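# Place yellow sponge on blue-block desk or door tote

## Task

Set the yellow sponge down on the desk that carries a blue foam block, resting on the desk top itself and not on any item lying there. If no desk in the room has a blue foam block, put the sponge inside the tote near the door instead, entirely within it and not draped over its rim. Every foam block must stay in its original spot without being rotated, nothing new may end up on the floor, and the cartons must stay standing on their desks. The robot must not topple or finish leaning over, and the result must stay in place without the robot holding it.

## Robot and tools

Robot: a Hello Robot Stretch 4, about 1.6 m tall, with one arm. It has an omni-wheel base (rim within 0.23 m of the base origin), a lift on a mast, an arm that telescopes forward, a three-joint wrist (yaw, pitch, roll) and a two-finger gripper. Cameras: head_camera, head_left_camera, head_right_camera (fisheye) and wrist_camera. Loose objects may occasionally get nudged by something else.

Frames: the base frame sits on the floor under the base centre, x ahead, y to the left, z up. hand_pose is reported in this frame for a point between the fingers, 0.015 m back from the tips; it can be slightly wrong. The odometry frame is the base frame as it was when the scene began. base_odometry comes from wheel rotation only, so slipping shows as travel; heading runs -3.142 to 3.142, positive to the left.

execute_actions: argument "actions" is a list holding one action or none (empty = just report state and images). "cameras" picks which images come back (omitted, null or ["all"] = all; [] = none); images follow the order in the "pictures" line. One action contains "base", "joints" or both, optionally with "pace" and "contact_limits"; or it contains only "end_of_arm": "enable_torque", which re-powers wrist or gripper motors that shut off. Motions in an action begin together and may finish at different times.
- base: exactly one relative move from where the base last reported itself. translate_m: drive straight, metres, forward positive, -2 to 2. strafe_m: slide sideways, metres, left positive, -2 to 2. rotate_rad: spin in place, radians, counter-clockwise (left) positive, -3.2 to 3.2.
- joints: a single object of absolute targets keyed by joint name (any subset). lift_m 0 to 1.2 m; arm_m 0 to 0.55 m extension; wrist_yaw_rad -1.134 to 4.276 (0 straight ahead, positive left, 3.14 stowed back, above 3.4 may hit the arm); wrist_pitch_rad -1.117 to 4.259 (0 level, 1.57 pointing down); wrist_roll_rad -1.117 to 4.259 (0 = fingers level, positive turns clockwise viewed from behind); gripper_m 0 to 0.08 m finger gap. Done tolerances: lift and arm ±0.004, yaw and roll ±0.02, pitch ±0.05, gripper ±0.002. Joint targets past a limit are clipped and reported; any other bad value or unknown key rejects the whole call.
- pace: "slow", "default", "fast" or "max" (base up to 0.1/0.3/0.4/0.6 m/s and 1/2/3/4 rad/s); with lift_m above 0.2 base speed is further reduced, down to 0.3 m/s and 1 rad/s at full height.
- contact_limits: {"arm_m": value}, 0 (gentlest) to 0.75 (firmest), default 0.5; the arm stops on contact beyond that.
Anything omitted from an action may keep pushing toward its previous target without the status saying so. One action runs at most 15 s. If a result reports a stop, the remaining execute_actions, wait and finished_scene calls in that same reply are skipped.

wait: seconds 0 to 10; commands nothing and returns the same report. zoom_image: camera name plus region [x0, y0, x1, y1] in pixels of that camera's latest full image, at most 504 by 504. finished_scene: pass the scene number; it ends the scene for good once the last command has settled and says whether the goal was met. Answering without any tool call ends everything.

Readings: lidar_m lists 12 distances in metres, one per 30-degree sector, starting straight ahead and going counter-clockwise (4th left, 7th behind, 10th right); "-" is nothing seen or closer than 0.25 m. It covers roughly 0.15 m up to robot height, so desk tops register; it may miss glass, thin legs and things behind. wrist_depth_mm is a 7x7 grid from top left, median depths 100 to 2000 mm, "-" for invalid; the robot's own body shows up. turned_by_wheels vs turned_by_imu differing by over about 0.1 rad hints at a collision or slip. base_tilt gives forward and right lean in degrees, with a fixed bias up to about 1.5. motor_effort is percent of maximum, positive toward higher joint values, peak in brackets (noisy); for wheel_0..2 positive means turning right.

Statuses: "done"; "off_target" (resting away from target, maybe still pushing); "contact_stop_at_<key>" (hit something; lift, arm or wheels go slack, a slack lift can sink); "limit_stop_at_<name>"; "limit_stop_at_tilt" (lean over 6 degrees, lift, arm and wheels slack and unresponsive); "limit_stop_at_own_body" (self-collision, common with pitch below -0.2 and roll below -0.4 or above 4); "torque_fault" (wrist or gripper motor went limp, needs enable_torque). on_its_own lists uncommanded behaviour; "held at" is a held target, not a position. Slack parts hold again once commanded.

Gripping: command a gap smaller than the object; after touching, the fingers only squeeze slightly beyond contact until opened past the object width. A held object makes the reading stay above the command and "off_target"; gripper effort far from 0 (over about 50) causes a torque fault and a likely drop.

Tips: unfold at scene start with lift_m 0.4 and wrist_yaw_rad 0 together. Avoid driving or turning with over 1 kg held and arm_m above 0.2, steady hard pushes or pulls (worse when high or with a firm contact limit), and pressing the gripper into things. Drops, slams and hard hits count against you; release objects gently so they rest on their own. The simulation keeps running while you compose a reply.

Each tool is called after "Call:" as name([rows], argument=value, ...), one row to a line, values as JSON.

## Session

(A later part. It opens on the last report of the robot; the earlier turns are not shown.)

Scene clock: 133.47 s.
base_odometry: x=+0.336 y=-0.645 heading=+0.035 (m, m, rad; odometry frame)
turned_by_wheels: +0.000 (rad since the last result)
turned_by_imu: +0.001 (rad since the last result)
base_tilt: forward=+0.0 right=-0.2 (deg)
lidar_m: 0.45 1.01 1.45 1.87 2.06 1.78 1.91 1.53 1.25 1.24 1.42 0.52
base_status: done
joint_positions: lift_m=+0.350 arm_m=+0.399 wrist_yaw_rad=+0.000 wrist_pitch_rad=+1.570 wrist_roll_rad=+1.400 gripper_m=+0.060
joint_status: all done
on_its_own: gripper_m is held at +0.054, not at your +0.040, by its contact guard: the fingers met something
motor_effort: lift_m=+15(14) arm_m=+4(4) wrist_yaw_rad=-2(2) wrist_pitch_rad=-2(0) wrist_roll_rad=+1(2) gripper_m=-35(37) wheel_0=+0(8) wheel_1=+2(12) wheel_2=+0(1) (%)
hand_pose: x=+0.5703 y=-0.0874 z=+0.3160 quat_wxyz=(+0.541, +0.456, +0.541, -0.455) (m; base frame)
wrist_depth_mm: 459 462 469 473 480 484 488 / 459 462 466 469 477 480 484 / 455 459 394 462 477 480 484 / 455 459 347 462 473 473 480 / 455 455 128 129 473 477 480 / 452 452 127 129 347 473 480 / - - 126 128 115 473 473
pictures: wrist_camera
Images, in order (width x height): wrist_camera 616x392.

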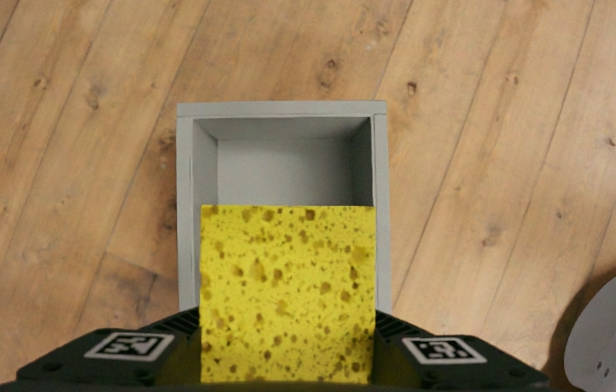

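Centered.

Call:
execute_actions([
  {"joints":{"lift_m":0.068}},
], cameras=[])

Call:
execute_actions([
  {"joints":{"gripper_m":0.08}},
], cameras=[])

Call:
execute_actions([
  {"joints":{"lift_m":0.4}},
], cameras=["wrist_camera"])

Scene clock: 142.00 s.
base_odometry: x=+0.336 y=-0.645 heading=+0.035 (m, m, rad; odometry frame)
turned_by_wheels: +0.000 (rad since the last result)
turned_by_imu: +0.001 (rad since the last result)
base_tilt: forward=+0.1 right=-0.2 (deg)
lidar_m: 0.47 1.01 1.46 1.88 2.09 1.79 1.89 1.52 1.26 1.21 1.44 0.52
base_status: not commanded
joint_positions: lift_m=+0.068 arm_m=+0.399 wrist_yaw_rad=+0.000 wrist_pitch_rad=+1.570 wrist_roll_rad=+1.400 gripper_m=+0.060
joint_status: all done
on_its_own: gripper_m is held at +0.054, not at your +0.040, by its contact guard: the fingers met something
motor_effort: lift_m=+14(13) arm_m=+4(4) wrist_yaw_rad=-1(2) wrist_pitch_rad=-3(3) wrist_roll_rad=+1(1) gripper_m=-38(37) wheel_0=+0(0) wheel_1=+2(2) wheel_2=+0(0) (%)
hand_pose: x=+0.5703 y=-0.0874 z=+0.0340 quat_wxyz=(+0.541, +0.456, +0.541, -0.455) (m; base frame)
wrist_depth_mm: 137 166 174 176 177 138 - / 138 178 179 181 183 140 - / 138 177 179 180 182 142 - / 138 176 178 179 181 143 - / 137 175 128 129 180 144 - / 135 174 128 128 179 143 - / - - 126 128 116 117 -
pictures: none
No camera images: the call's "cameras" was empty. Leave "cameras" out to get every camera's image.

Scene clock: 142.93 s.
base_odometry: x=+0.336 y=-0.645 heading=+0.035 (m, m, rad; odometry frame)
turned_by_wheels: +0.000 (rad since the last result)
turned_by_imu: +0.000 (rad since the last result)
base_tilt: forward=+0.0 right=-0.2 (deg)
lidar_m: 0.45 1.01 1.46 1.88 2.07 1.75 1.91 1.53 1.22 1.23 1.42 0.56
base_status: not commanded
joint_positions: lift_m=+0.068 arm_m=+0.399 wrist_yaw_rad=+0.000 wrist_pitch_rad=+1.570 wrist_roll_rad=+1.400 gripper_m=+0.080
joint_status: all done
motor_effort: lift_m=+15(14) arm_m=+4(4) wrist_yaw_rad=-1(1) wrist_pitch_rad=-2(1) wrist_roll_rad=+3(3) gripper_m=+1(36) wheel_0=+0(0) wheel_1=+2(2) wheel_2=+0(0) (%)
hand_pose: x=+0.5703 y=-0.0874 z=+0.0340 quat_wxyz=(+0.541, +0.456, +0.541, -0.455) (m; base frame)
wrist_depth_mm: 137 165 173 176 177 138 - / 138 178 179 181 182 140 - / 138 176 178 180 182 142 - / 138 176 177 179 181 143 - / 137 176 133 134 180 144 - / 129 175 132 133 159 143 - / - - 132 133 134 - -
pictures: none
No camera images: the call's "cameras" was empty. Leave "cameras" out to get every camera's image.

Scene clock: 145.33 s.
base_odometry: x=+0.336 y=-0.645 heading=+0.035 (m, m, rad; odometry frame)
turned_by_wheels: +0.000 (rad since the last result)
turned_by_imu: +0.001 (rad since the last result)
base_tilt: forward=+0.1 right=-0.2 (deg)
lidar_m: 0.43 0.99 1.49 1.90 2.08 1.78 1.91 1.53 1.26 1.23 1.43 0.51
base_status: not commanded
joint_positions: lift_m=+0.400 arm_m=+0.399 wrist_yaw_rad=+0.000 wrist_pitch_rad=+1.570 wrist_roll_rad=+1.400 gripper_m=+0.080
joint_status: all done
motor_effort: lift_m=+25(26) arm_m=+4(4) wrist_yaw_rad=-2(1) wrist_pitch_rad=+1(1) wrist_roll_rad=+1(1) gripper_m=+1(2) wheel_0=+0(0) wheel_1=+2(2) wheel_2=+0(0) (%)
hand_pose: x=+0.5703 y=-0.0874 z=+0.3651 quat_wxyz=(+0.541, +0.456, +0.541, -0.455) (m; base frame)
wrist_depth_mm: 508 512 517 525 530 535 539 / 508 512 517 521 525 535 539 / 508 512 404 469 525 530 535 / 500 508 508 512 521 530 530 / 500 504 508 466 521 525 530 / 500 500 455 508 439 525 525 / - - 410 439 135 - -
pictures: wrist_camera
Images, in order (width x height): wrist_camera 616x392.

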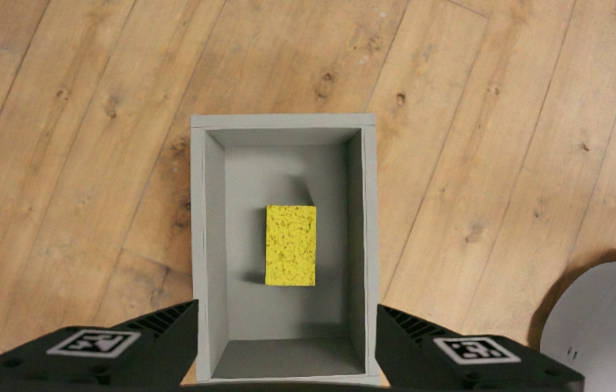

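Call:
finished_scene(scene=2)

The scene is finished: the task was done.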